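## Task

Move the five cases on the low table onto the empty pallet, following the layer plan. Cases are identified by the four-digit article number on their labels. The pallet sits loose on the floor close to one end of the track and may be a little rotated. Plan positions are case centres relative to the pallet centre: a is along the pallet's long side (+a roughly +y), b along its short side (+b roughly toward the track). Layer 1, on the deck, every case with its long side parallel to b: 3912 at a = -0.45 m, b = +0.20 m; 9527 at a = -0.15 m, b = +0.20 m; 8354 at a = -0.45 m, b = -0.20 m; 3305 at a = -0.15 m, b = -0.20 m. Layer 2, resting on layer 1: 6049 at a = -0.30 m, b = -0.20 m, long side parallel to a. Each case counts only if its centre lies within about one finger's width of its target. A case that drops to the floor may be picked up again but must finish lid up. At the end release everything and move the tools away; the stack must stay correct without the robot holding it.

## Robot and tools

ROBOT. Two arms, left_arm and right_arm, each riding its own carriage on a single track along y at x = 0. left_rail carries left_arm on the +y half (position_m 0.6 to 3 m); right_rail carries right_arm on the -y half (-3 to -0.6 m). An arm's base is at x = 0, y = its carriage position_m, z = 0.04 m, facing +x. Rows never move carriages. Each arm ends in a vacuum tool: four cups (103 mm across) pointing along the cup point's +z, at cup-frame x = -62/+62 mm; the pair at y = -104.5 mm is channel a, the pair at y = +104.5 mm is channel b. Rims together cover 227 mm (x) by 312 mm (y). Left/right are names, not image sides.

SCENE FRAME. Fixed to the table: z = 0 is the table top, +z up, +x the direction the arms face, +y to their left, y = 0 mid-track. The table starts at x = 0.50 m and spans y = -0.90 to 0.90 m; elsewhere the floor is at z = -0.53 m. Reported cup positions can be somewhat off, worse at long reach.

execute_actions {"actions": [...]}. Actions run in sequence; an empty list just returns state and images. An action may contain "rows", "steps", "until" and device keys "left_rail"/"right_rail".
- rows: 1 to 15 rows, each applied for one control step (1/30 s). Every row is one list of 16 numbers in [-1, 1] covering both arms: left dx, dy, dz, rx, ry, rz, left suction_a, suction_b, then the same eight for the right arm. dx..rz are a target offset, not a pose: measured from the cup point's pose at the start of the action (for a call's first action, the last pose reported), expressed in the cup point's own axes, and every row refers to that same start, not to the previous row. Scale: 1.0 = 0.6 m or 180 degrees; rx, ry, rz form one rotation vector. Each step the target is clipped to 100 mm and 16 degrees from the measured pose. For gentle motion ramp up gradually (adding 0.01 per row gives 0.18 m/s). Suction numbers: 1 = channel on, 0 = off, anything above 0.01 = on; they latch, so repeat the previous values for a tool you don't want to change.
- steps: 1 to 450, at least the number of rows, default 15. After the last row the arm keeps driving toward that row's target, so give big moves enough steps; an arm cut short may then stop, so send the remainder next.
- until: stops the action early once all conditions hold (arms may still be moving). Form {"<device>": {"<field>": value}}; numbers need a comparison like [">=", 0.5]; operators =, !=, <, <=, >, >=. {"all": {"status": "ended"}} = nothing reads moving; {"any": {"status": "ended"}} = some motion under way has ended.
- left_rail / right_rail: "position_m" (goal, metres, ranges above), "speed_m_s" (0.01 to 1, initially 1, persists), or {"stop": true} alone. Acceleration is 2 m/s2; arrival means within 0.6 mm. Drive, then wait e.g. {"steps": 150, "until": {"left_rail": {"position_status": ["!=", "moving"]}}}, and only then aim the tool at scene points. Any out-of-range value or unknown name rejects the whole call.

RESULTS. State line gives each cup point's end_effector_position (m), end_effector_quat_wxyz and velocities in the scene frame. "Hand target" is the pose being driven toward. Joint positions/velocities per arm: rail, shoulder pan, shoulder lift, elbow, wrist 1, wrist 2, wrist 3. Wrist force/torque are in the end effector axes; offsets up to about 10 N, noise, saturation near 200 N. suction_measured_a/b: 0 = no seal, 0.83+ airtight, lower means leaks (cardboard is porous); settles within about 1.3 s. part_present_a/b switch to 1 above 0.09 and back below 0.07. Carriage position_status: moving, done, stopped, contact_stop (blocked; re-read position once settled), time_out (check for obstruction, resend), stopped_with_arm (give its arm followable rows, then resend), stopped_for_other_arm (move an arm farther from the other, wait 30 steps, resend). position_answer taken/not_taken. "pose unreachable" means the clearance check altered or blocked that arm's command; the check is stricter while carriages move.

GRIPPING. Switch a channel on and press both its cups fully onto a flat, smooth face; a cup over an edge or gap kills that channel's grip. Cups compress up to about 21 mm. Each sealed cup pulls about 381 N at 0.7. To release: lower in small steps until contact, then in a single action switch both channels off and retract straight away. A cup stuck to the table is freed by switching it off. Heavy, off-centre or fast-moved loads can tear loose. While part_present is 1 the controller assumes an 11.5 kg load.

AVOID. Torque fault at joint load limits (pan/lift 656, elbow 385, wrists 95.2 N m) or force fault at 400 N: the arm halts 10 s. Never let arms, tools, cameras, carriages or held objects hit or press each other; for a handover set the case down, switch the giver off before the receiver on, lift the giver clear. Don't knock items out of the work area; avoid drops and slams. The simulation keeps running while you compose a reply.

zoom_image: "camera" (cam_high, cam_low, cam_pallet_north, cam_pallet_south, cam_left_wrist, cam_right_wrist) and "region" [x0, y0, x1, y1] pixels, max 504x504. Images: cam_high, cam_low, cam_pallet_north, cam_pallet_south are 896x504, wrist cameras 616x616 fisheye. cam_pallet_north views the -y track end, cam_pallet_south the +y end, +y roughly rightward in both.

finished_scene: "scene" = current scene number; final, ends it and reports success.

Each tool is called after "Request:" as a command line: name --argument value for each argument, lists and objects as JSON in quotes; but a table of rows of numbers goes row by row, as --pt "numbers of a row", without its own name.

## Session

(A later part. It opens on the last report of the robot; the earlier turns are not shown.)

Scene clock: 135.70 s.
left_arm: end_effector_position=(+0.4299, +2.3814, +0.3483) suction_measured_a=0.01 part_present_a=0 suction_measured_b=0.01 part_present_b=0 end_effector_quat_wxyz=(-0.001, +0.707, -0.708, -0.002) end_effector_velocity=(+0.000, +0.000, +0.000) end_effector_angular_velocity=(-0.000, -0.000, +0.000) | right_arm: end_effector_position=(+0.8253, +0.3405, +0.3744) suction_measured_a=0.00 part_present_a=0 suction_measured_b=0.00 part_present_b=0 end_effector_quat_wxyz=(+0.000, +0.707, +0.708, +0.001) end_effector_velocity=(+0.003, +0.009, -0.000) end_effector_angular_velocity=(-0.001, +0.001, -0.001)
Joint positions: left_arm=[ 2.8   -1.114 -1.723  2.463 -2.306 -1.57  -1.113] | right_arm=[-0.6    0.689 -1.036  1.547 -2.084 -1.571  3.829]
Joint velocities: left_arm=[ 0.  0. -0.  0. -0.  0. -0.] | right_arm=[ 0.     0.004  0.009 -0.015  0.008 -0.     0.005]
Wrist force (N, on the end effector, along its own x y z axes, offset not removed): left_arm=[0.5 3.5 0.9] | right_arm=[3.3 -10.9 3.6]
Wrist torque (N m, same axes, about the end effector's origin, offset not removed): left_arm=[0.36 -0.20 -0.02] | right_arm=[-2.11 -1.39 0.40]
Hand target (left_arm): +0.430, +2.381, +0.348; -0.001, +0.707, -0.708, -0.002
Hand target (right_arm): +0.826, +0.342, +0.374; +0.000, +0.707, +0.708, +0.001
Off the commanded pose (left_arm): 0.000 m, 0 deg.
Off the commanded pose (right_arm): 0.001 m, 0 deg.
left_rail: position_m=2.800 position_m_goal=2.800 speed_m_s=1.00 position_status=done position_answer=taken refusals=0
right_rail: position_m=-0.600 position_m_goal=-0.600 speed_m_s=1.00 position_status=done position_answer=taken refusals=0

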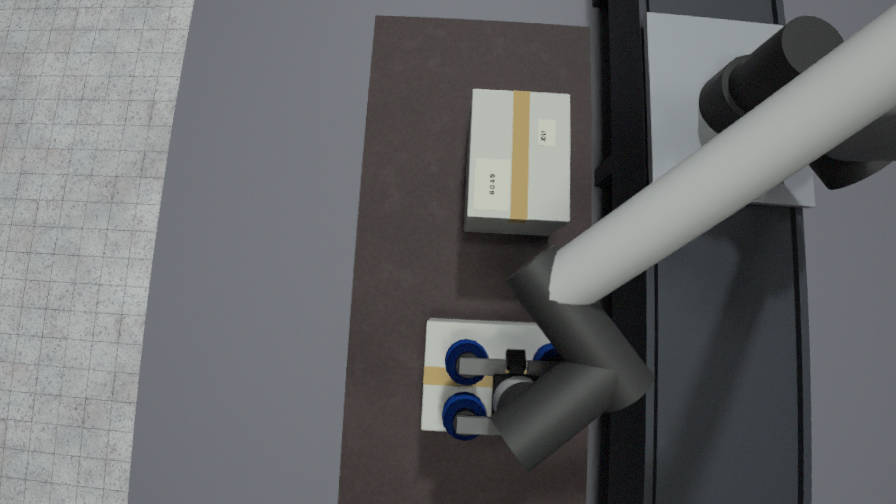

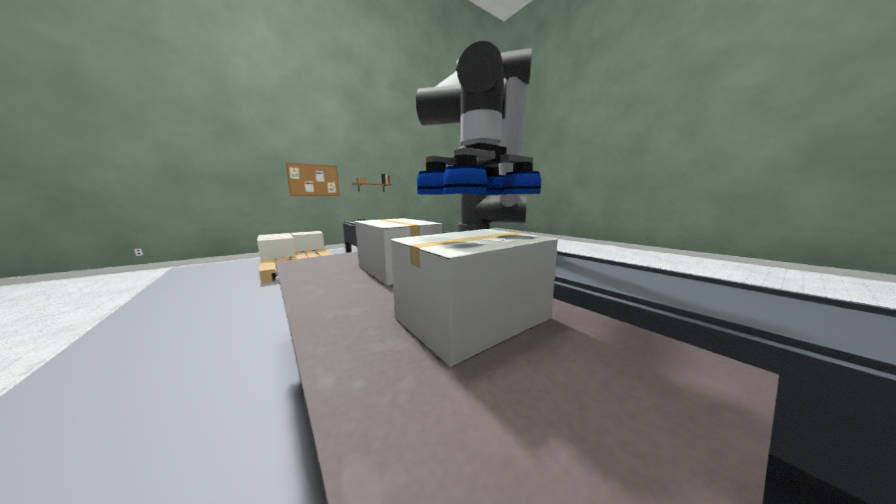

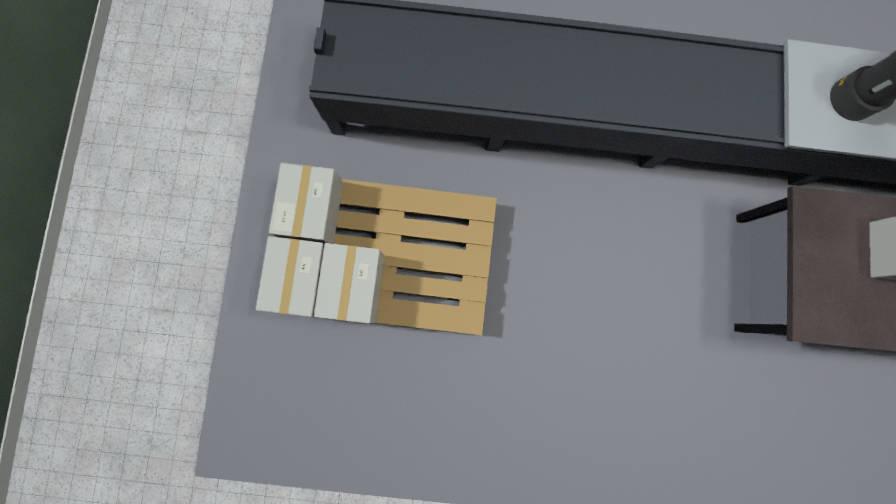

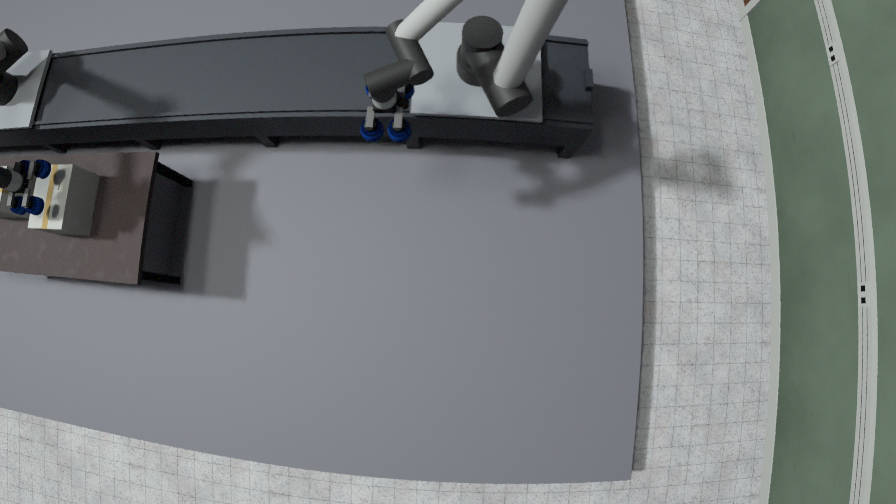

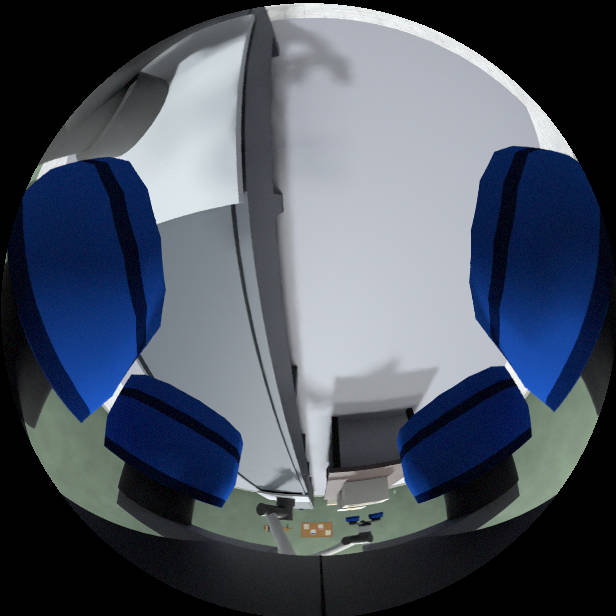

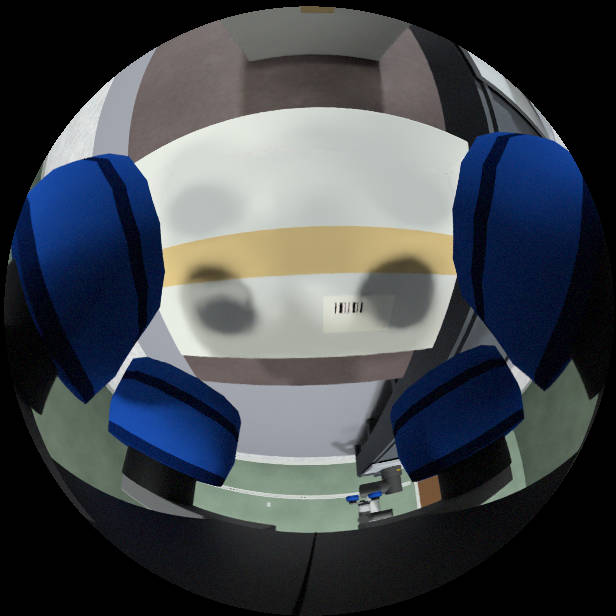

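Request:
execute_actions --actions '[{"rows":[[0,0,0,0,0,0,0,0,0.005,-0.002,0.19,0,0,0,0,0]],"steps":22},{"rows":[[0,0,0,0,0,0,0,0,0,0,0.02,0,0,0,1,1],[0,0,0,0,0,0,0,0,0,0,0.04,0,0,0,1,1]],"steps":35},{"rows":[[0,0,0,0,0,0,0,0,0,0,-0.02,0,0,0,1,1],[0,0,0,0,0,0,0,0,0,0,-0.05,0,0,0,1,1],[0,0,0,0,0,0,0,0,0,0,-0.1,0,0,0,1,1],[0,0,0,0,0,0,0,0,0,0,-0.46,0,0,0,1,1]],"steps":33},{"rows":[[0,0,0,0,0,0,0,0,-0.85,-0.07,0,0,0,0,1,1]],"right_rail":{"position_m":-3.0},"steps":45},{"rows":[[0,0,0,0,0,0,0,0,-0.9,0,1,0,0,0.004,1,1]],"steps":70}]'

Scene clock: 148.37 s.
left_arm: end_effector_position=(+0.4299, +2.3814, +0.3483) suction_measured_a=0.01 part_present_a=0 suction_measured_b=0.01 part_present_b=0 end_effector_quat_wxyz=(-0.001, +0.707, -0.708, -0.002) end_effector_velocity=(+0.000, -0.000, -0.000) end_effector_angular_velocity=(+0.000, -0.000, +0.000) | right_arm: end_effector_position=(+0.7838, -3.1054, -0.0877) suction_measured_a=0.89 part_present_a=1 suction_measured_b=0.89 part_present_b=1 end_effector_quat_wxyz=(+0.001, +0.711, +0.703, +0.002) end_effector_velocity=(+0.001, -0.002, -0.002) end_effector_angular_velocity=(+0.000, -0.001, +0.000)
Joint positions: left_arm=[ 2.8   -1.114 -1.723  2.463 -2.306 -1.57  -1.113] | right_arm=[-3.    -0.391 -0.857  2.373 -3.09  -1.569  2.762]
Joint velocities: left_arm=[ 0. -0.  0. -0. -0.  0. -0.] | right_arm=[ 0.    -0.002  0.004 -0.002 -0.003  0.    -0.002]
Wrist force (N, on the end effector, along its own x y z axes, offset not removed): left_arm=[0.3 0.1 1.2] | right_arm=[-3.7 -9.2 -16.5]
Wrist torque (N m, same axes, about the end effector's origin, offset not removed): left_arm=[-0.14 -0.09 0.05] | right_arm=[-3.69 -0.04 0.58]
Hand target (left_arm): +0.430, +2.381, +0.348; -0.001, +0.707, -0.708, -0.002
Hand target (right_arm): +0.784, -3.106, -0.088; +0.001, +0.711, +0.703, +0.002
Off the commanded pose (left_arm): 0.000 m, 0 deg.
Off the commanded pose (right_arm): 0.002 m, 0 deg.
left_rail: position_m=2.800 position_m_goal=2.800 speed_m_s=1.00 position_status=done position_answer=taken refusals=0
right_rail: position_m=-3.000 position_m_goal=-3.000 speed_m_s=1.00 position_status=done position_answer=taken refusals=0

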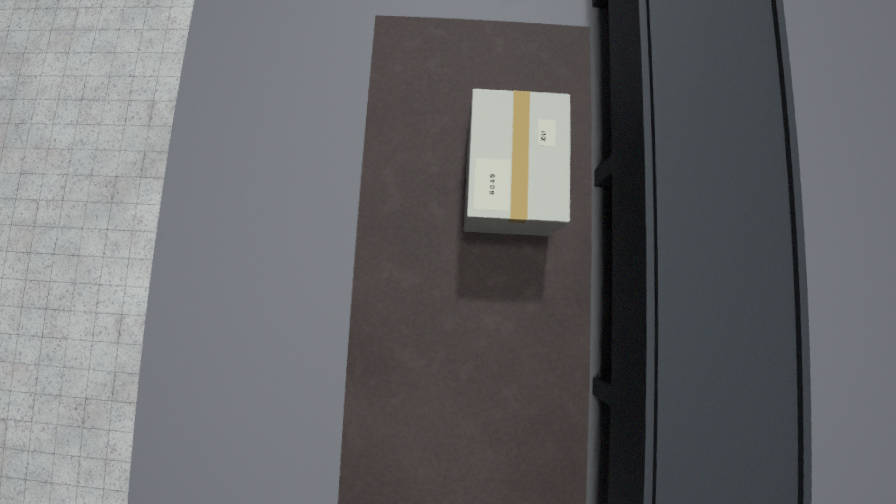

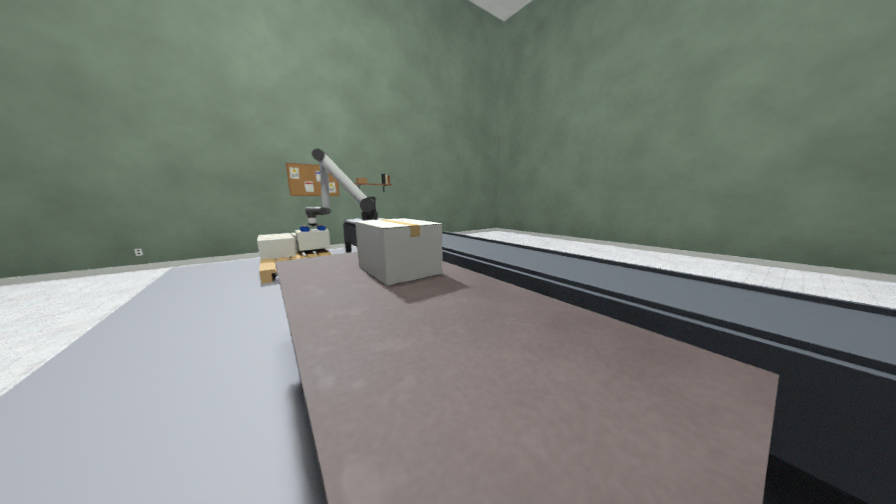

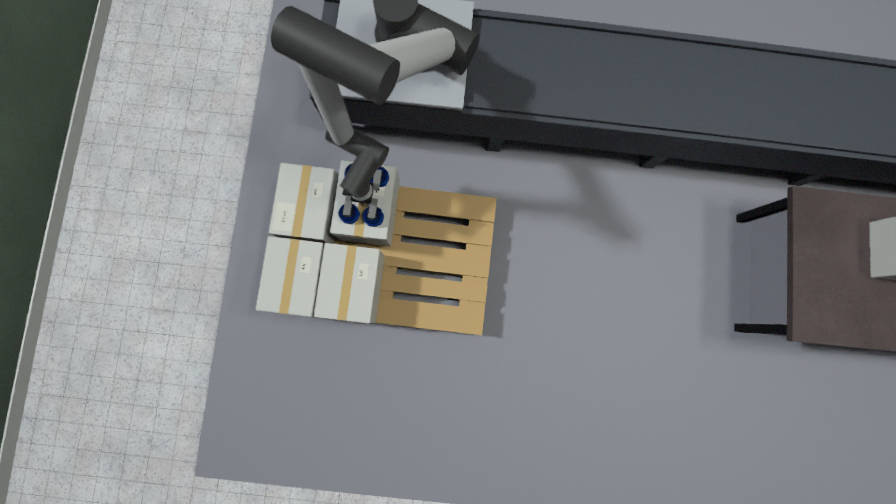

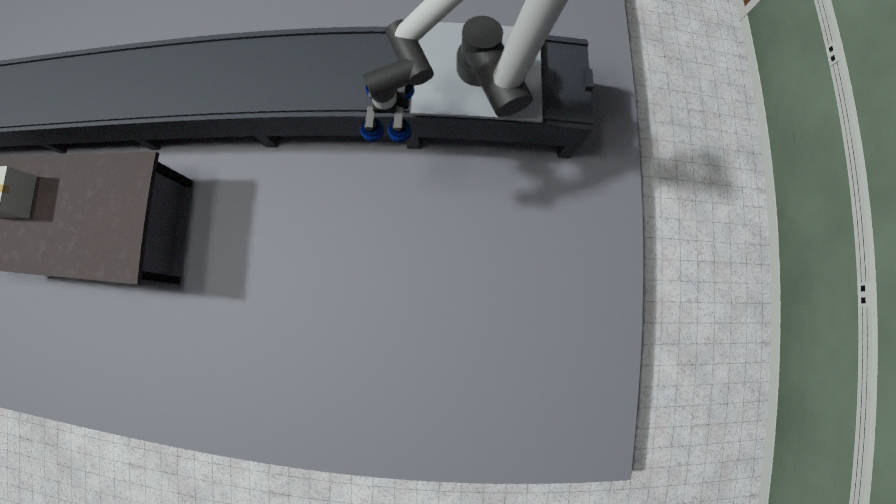

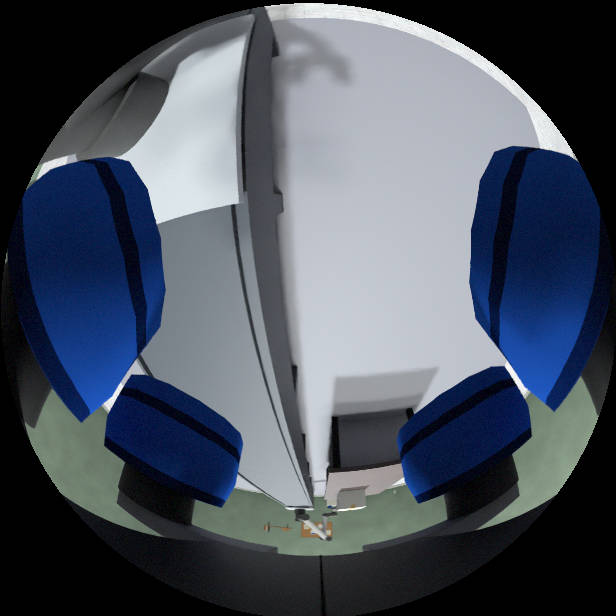

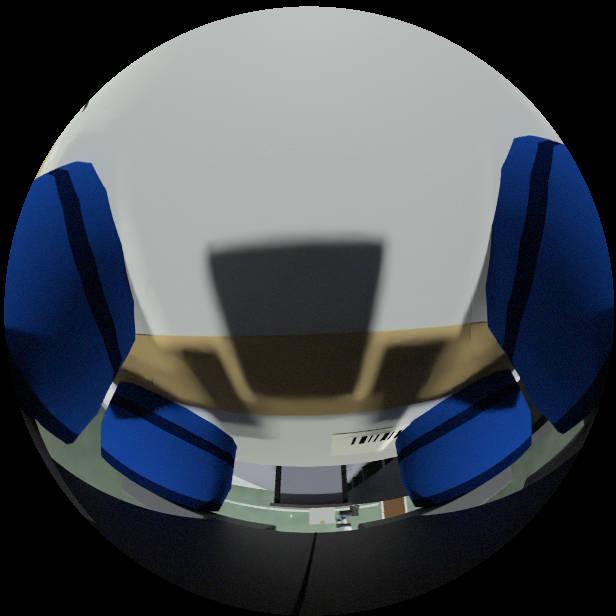

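Request:
execute_actions --actions '[{"rows":[[0,0,0,0,0,0,0,0,-0.062,0.058,0.105,0,0,0,1,1]],"steps":22},{"rows":[[0,0,0,0,0,0,0,0,0,0,0.007,0,0,0,1,1],[0,0,0,0,0,0,0,0,0,0,0.014,0,0,0,1,1]],"steps":14},{"rows":[[0,0,0,0,0,0,0,0,0,0,-0.01,0,0,0,0,0],[0,0,0,0,0,0,0,0,0,0,-0.02,0,0,0,0,0],[0,0,0,0,0,0,0,0,0,0,-0.03,0,0,0,0,0]],"steps":15},{"rows":[[0,0,0,0,0,0,0,0,0,0,-0.1,0,0,0,0,0]],"steps":15},{"rows":[[0,0,0,0,0,0,0,0,0.758,-0.075,-0.765,0,0,-0.504,0,0]],"right_rail":{"position_m":-0.6},"steps":92}]'

Scene clock: 159.03 s.
left_arm: end_effector_position=(+0.4299, +2.3814, +0.3483) suction_measured_a=0.01 part_present_a=0 suction_measured_b=0.01 part_present_b=0 end_effector_quat_wxyz=(-0.001, +0.707, -0.708, -0.002) end_effector_velocity=(+0.000, +0.000, +0.000) end_effector_angular_velocity=(-0.000, -0.000, +0.000) | right_arm: end_effector_position=(+0.7773, -0.2867, +0.3757) suction_measured_a=0.00 part_present_a=0 suction_measured_b=0.00 part_present_b=0 end_effector_quat_wxyz=(+0.002, -0.001, +1.000, +0.001) end_effector_velocity=(+0.000, -0.000, +0.000) end_effector_angular_velocity=(+0.000, -0.000, -0.000)
Joint positions: left_arm=[ 2.8   -1.114 -1.723  2.463 -2.306 -1.57  -1.113] | right_arm=[-0.6    0.141 -1.459  2.159 -2.274 -1.57   1.71 ]
Joint velocities: left_arm=[ 0.  0. -0. -0.  0.  0. -0.] | right_arm=[ 0. -0. -0. -0.  0. -0.  0.]
Wrist force (N, on the end effector, along its own x y z axes, offset not removed): left_arm=[-1.9 -0.3 3.0] | right_arm=[3.5 -11.9 0.8]
Wrist torque (N m, same axes, about the end effector's origin, offset not removed): left_arm=[-0.06 0.07 0.13] | right_arm=[-2.03 -1.38 0.44]
Hand target (left_arm): +0.430, +2.381, +0.348; -0.001, +0.707, -0.708, -0.002
Hand target (right_arm): +0.777, -0.287, +0.376; +0.002, -0.001, +1.000, +0.001
Off the commanded pose (left_arm): 0.000 m, 0 deg.
Off the commanded pose (right_arm): 0.001 m, 0 deg.
left_rail: position_m=2.800 position_m_goal=2.800 speed_m_s=1.00 position_status=done position_answer=taken refusals=0
right_rail: position_m=-0.600 position_m_goal=-0.600 speed_m_s=1.00 position_status=done position_answer=taken refusals=0

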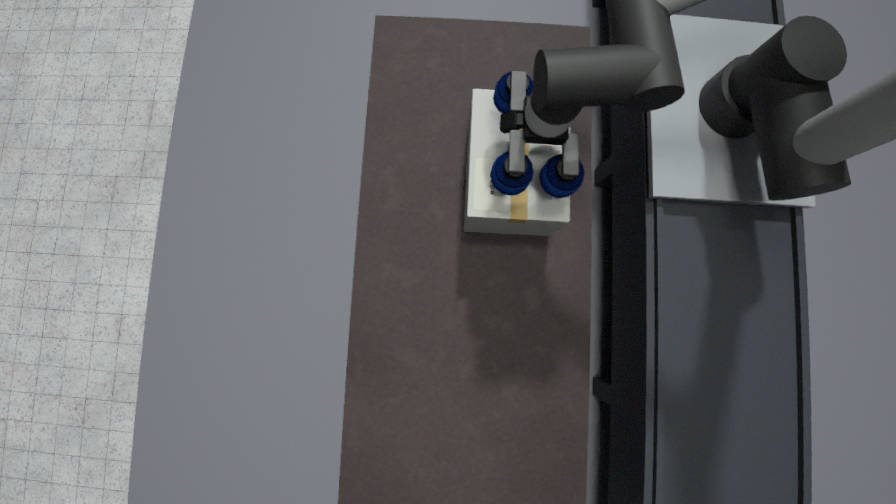

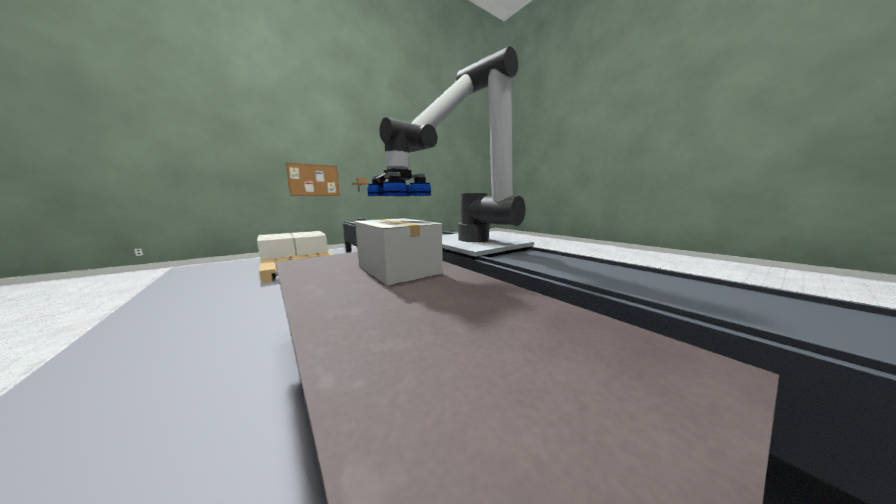

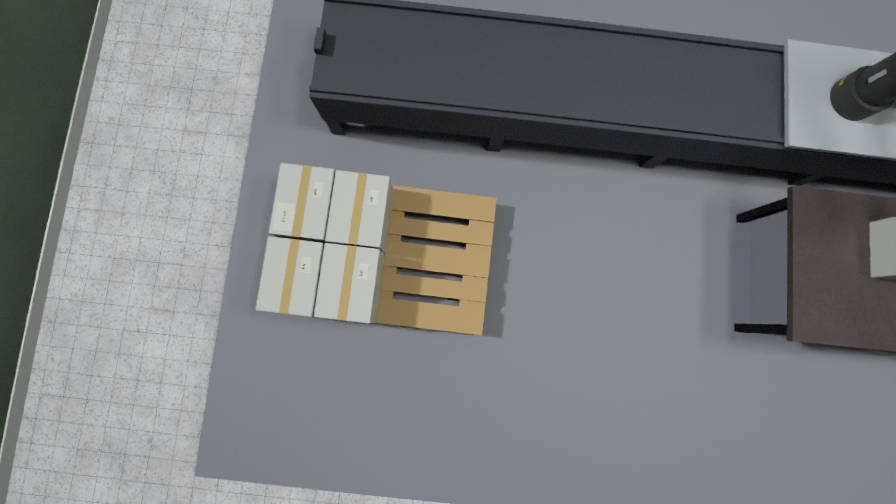

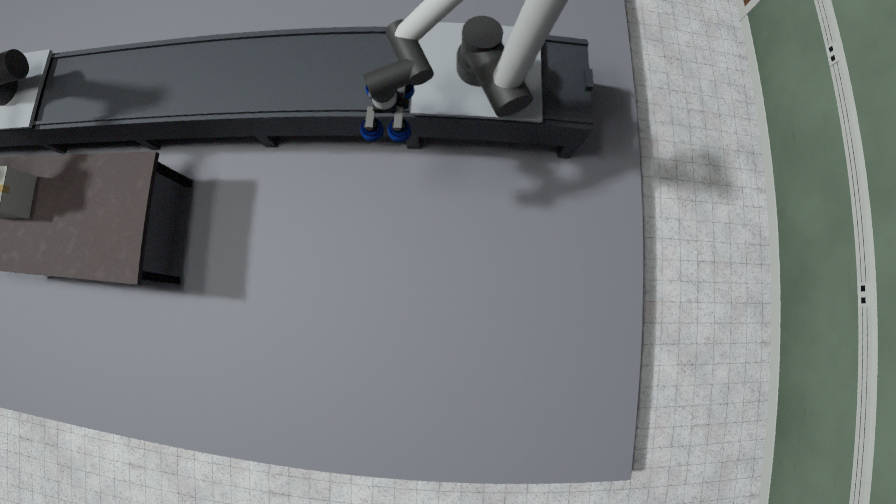

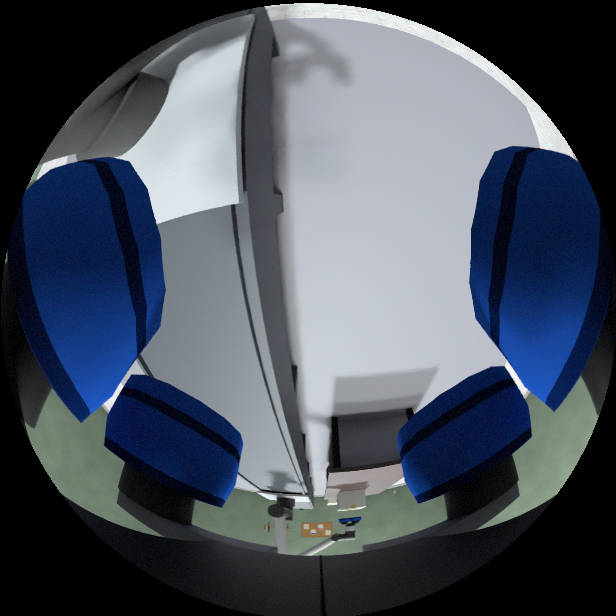

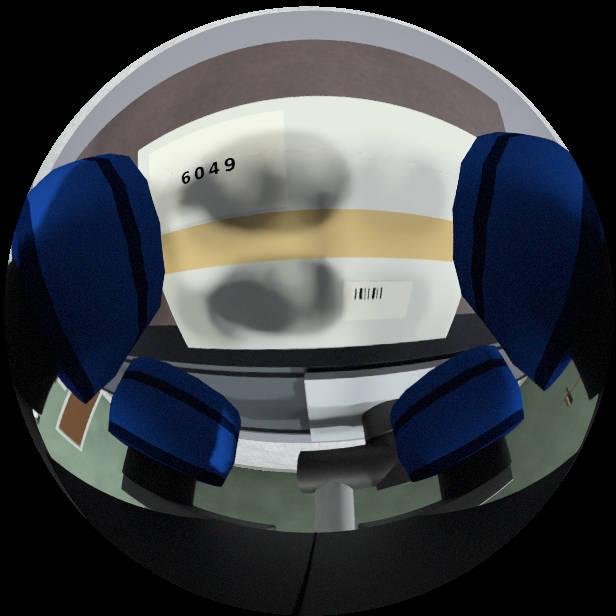

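Request:
execute_actions --actions '[{"rows":[[0,0,0,0,0,0,0,0,-0.022,0,0.192,0,0,0,0,0]],"steps":22},{"rows":[[0,0,0,0,0,0,0,0,0,0,0.02,0,0,0,1,1],[0,0,0,0,0,0,0,0,0,0,0.04,0,0,0,1,1]],"steps":35},{"rows":[[0,0,0,0,0,0,0,0,0,0,-0.02,0,0,0,1,1],[0,0,0,0,0,0,0,0,0,0,-0.05,0,0,0,1,1],[0,0,0,0,0,0,0,0,0,-0.017,-0.1,0,0,0,1,1]],"steps":20},{"rows":[[0,0,0,0,0,0,0,0,-0.727,-1,0,0,0,0.004,1,1]],"right_rail":{"position_m":-3.0},"steps":92},{"rows":[[0,0,0,0,0,0,0,0,0,0,0.33,0,0,0,1,1]],"steps":30}]'

Request:
zoom_image --camera "cam_pallet_north" --region '[230,190,410,340]'

Scene clock: 173.63 s.
left_arm: end_effector_position=(+0.4299, +2.3814, +0.3483) suction_measured_a=0.01 part_present_a=0 suction_measured_b=0.01 part_present_b=0 end_effector_quat_wxyz=(-0.001, +0.707, -0.708, -0.002) end_effector_velocity=(+0.000, +0.000, +0.000) end_effector_angular_velocity=(-0.000, -0.000, +0.000) | right_arm: end_effector_position=(+1.2271, -3.2974, +0.1000) suction_measured_a=0.89 part_present_a=1 suction_measured_b=0.89 part_present_b=1 end_effector_quat_wxyz=(+0.002, +0.006, +1.000, +0.000) end_effector_velocity=(+0.001, -0.000, -0.003) end_effector_angular_velocity=(-0.000, -0.000, +0.000)
Joint positions: left_arm=[ 2.8   -1.114 -1.723  2.463 -2.306 -1.57  -1.113] | right_arm=[-3.    -0.398 -0.831  1.636 -2.379 -1.569  1.184]
Joint velocities: left_arm=[ 0.  0. -0.  0. -0.  0. -0.] | right_arm=[ 0.     0.     0.003 -0.001 -0.003 -0.     0.   ]
Wrist force (N, on the end effector, along its own x y z axes, offset not removed): left_arm=[2.2 1.1 0.9] | right_arm=[2.4 -11.6 -45.7]
Wrist torque (N m, same axes, about the end effector's origin, offset not removed): left_arm=[-0.01 -0.44 0.03] | right_arm=[-1.23 -0.97 0.39]
Hand target (left_arm): +0.430, +2.381, +0.348; -0.001, +0.707, -0.708, -0.002
Hand target (right_arm): +1.227, -3.297, +0.100; +0.002, +0.006, +1.000, +0.000
Off the commanded pose (left_arm): 0.000 m, 0 deg.
Off the commanded pose (right_arm): 0.001 m, 0 deg.
left_rail: position_m=2.800 position_m_goal=2.800 speed_m_s=1.00 position_status=done position_answer=taken refusals=0
right_rail: position_m=-3.000 position_m_goal=-3.000 speed_m_s=1.00 position_status=done position_answer=taken refusals=0

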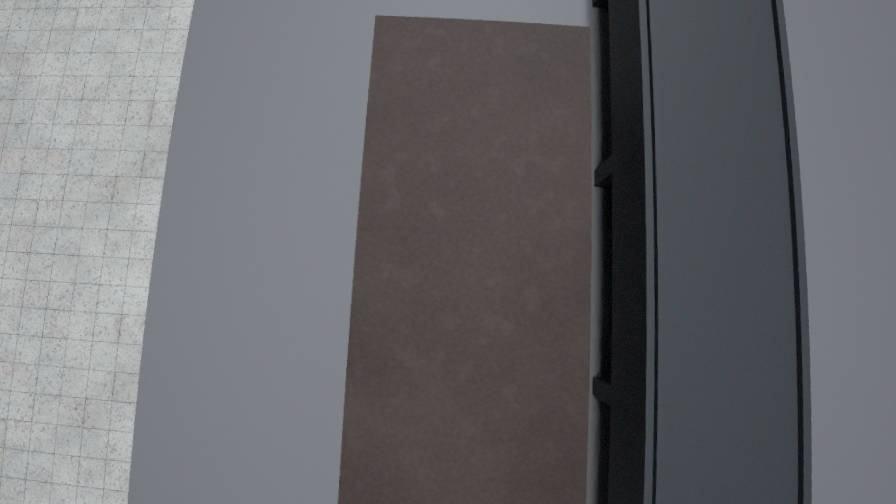

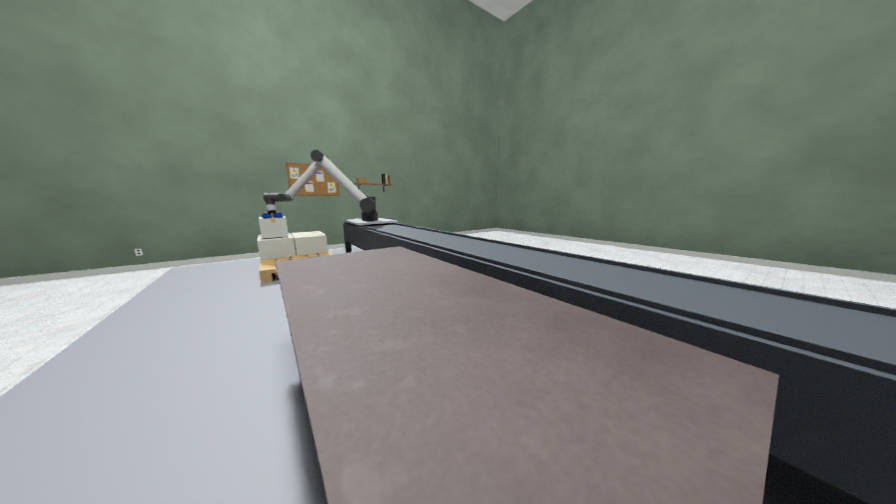

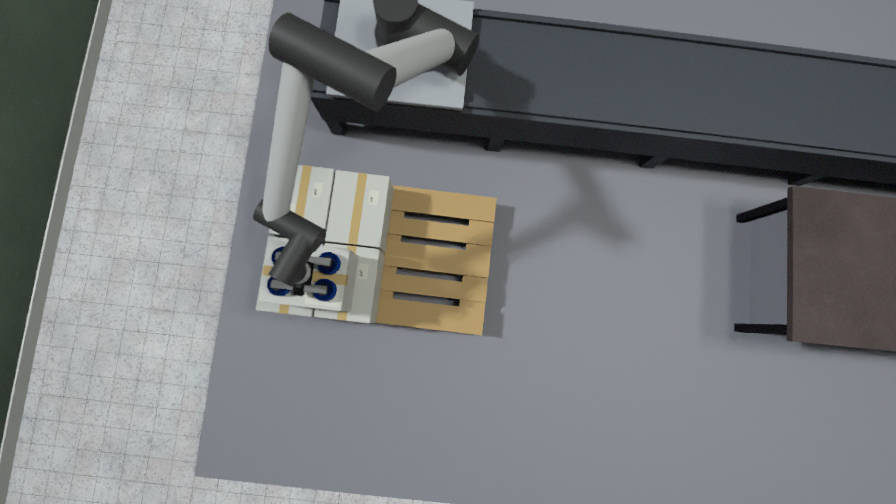

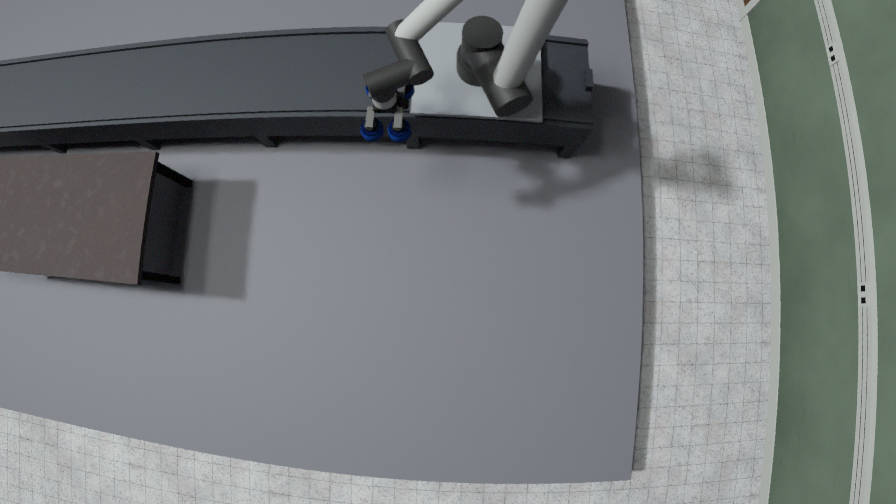

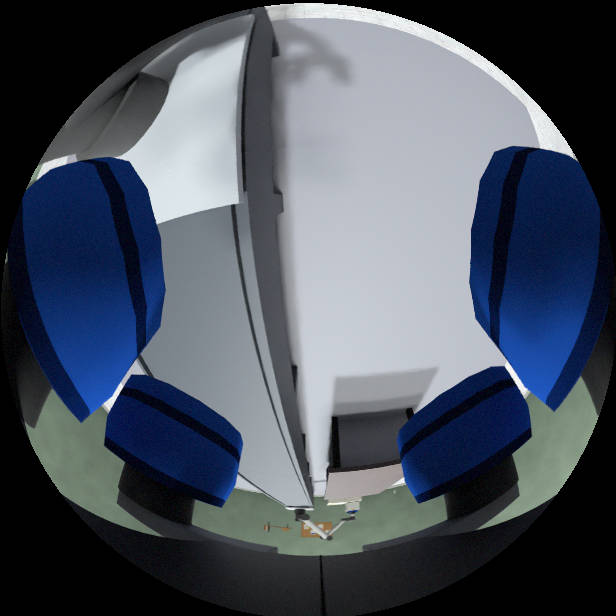

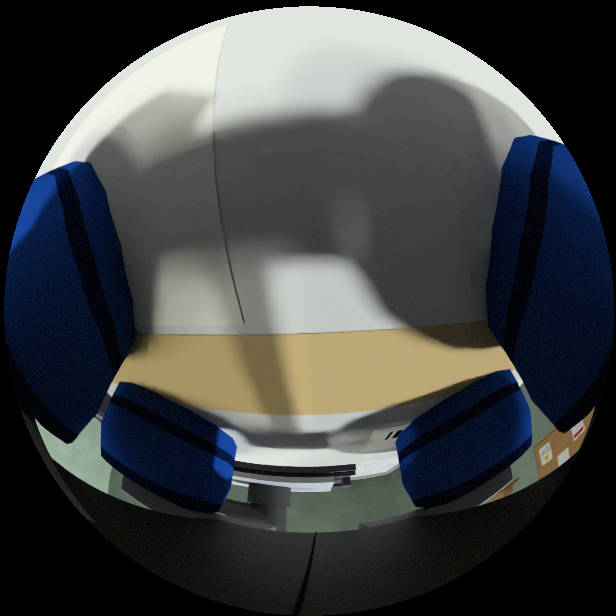

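Region (230, 190, 410, 340) of cam_pallet_north's 896x504 image, scaled by 2.800, with more detail than that image has.

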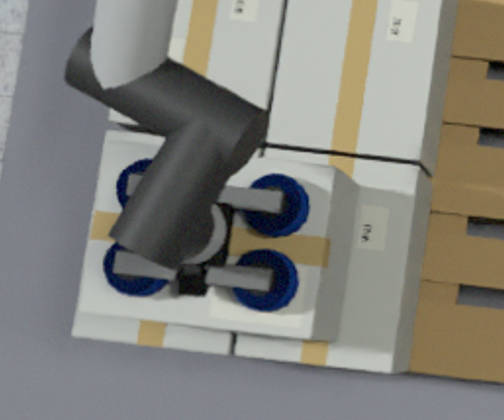

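Centred.

Request:
execute_actions --actions '[{"rows":[[0,0,0,0,0,0,0,0,0,0,0.007,0,0,0,1,1],[0,0,0,0,0,0,0,0,0,0,0.014,0,0,0,1,1],[0,0,0,0,0,0,0,0,0,0,0.02,0,0,0,1,1]],"steps":15},{"rows":[[0,0,0,0,0,0,0,0,0,0,-0.01,0,0,0,0,0],[0,0,0,0,0,0,0,0,0,0,-0.02,0,0,0,0,0],[0,0,0,0,0,0,0,0,0,0,-0.03,0,0,0,0,0]],"steps":15},{"rows":[[0,0,0,0,0,0,0,0,0,0,-0.6,0,0,0,0,0]],"steps":35}]'

Scene clock: 185.97 s.
left_arm: end_effector_position=(+0.4299, +2.3814, +0.3483) suction_measured_a=0.01 part_present_a=0 suction_measured_b=0.01 part_present_b=0 end_effector_quat_wxyz=(-0.001, +0.707, -0.708, -0.002) end_effector_velocity=(-0.000, -0.000, -0.000) end_effector_angular_velocity=(+0.000, +0.000, -0.000) | right_arm: end_effector_position=(+1.2263, -3.2970, +0.4647) suction_measured_a=0.00 part_present_a=0 suction_measured_b=0.00 part_present_b=0 end_effector_quat_wxyz=(+0.002, +0.006, +1.000, +0.000) end_effector_velocity=(-0.000, -0.001, +0.009) end_effector_angular_velocity=(+0.000, +0.002, -0.000)
Joint positions: left_arm=[ 2.8   -1.114 -1.723  2.463 -2.306 -1.57  -1.113] | right_arm=[-3.    -0.398 -1.071  1.467 -1.969 -1.569  1.184]
Joint velocities: left_arm=[ 0. -0.  0.  0.  0.  0.  0.] | right_arm=[ 0.    -0.    -0.003 -0.008  0.014 -0.001 -0.   ]
Wrist force (N, on the end effector, along its own x y z axes, offset not removed): left_arm=[2.2 3.1 -2.8] | right_arm=[2.0 -6.7 -3.5]
Wrist torque (N m, same axes, about the end effector's origin, offset not removed): left_arm=[0.31 -0.40 -0.03] | right_arm=[-1.54 -1.04 0.32]
Hand target (left_arm): +0.430, +2.381, +0.348; -0.001, +0.707, -0.708, -0.002
Hand target (right_arm): +1.226, -3.297, +0.466; +0.002, +0.006, +1.000, +0.000
Off the commanded pose (left_arm): 0.000 m, 0 deg.
Off the commanded pose (right_arm): 0.001 m, 0 deg.
left_rail: position_m=2.800 position_m_goal=2.800 speed_m_s=1.00 position_status=done position_answer=taken refusals=0
right_rail: position_m=-3.000 position_m_goal=-3.000 speed_m_s=1.00 position_status=done position_answer=taken refusals=0

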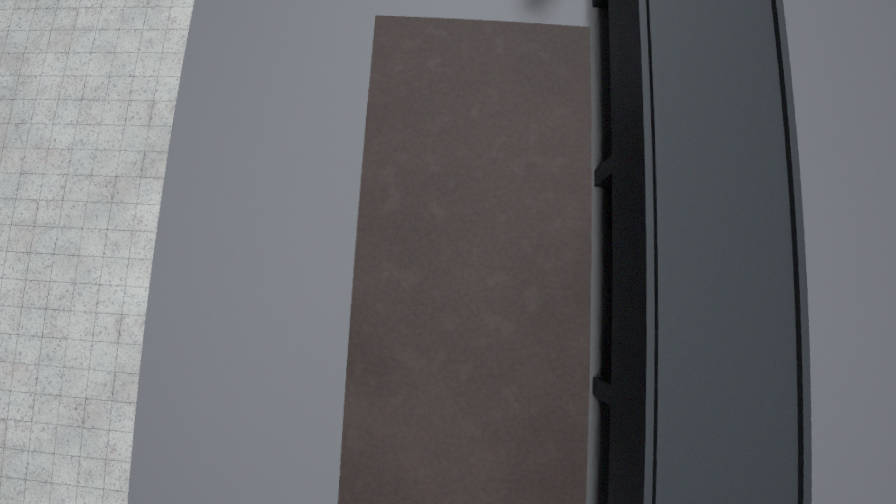

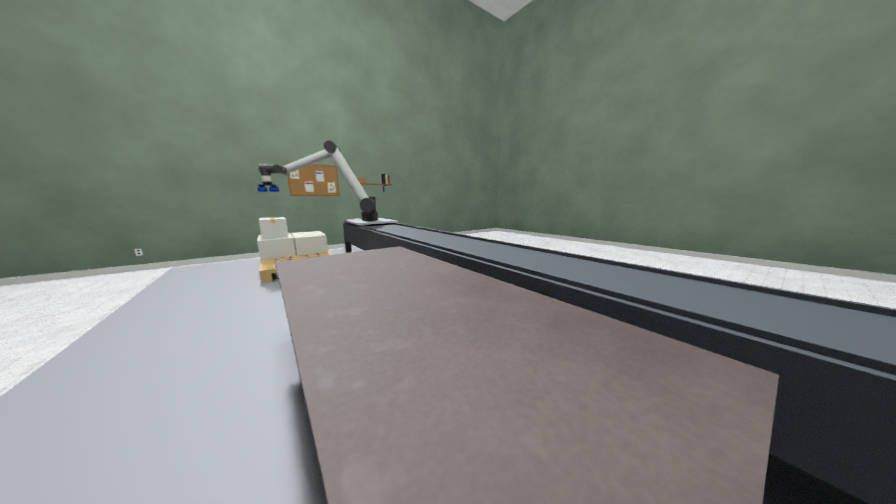

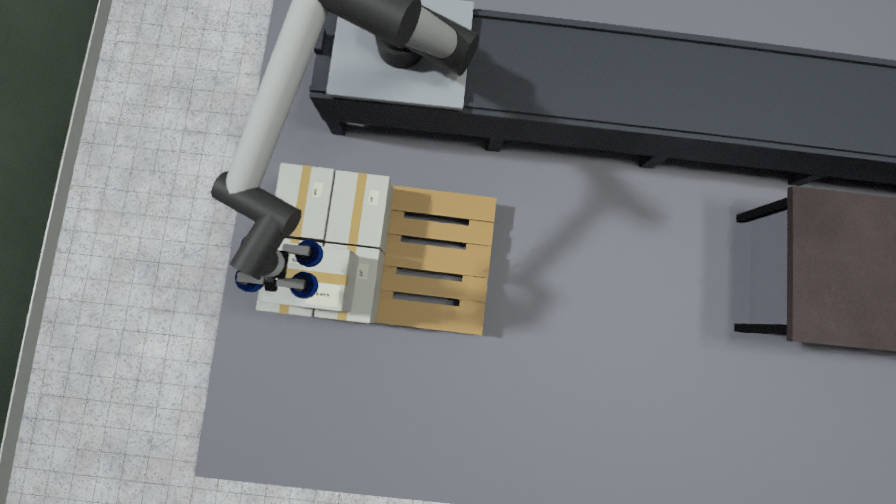

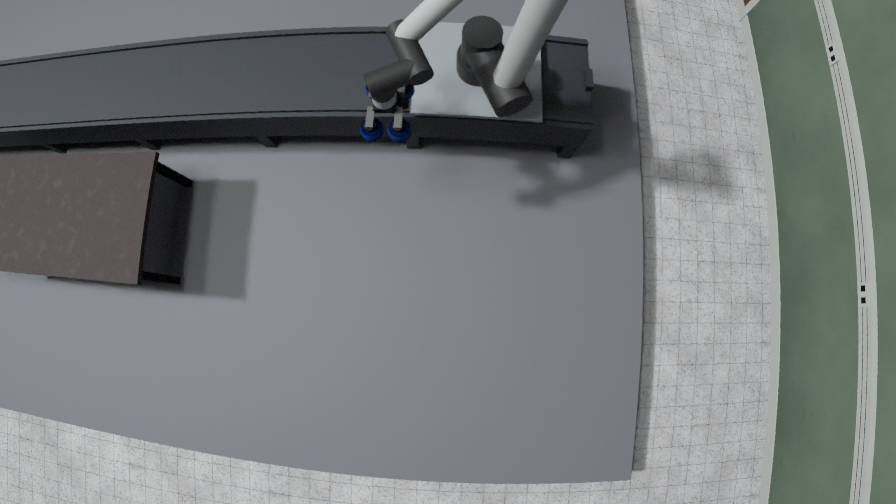

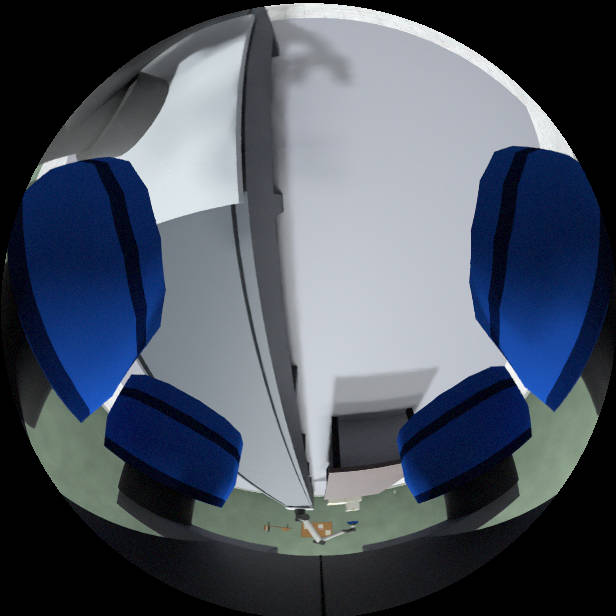

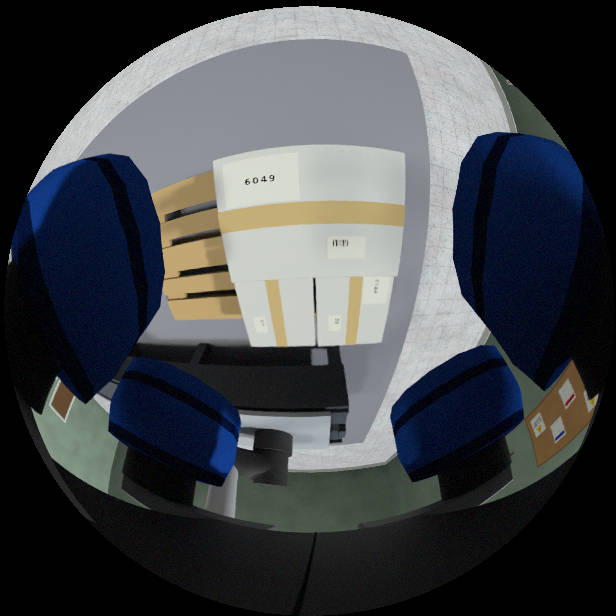

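Request:
finished_scene --scene 2

The scene is finished: the task was done.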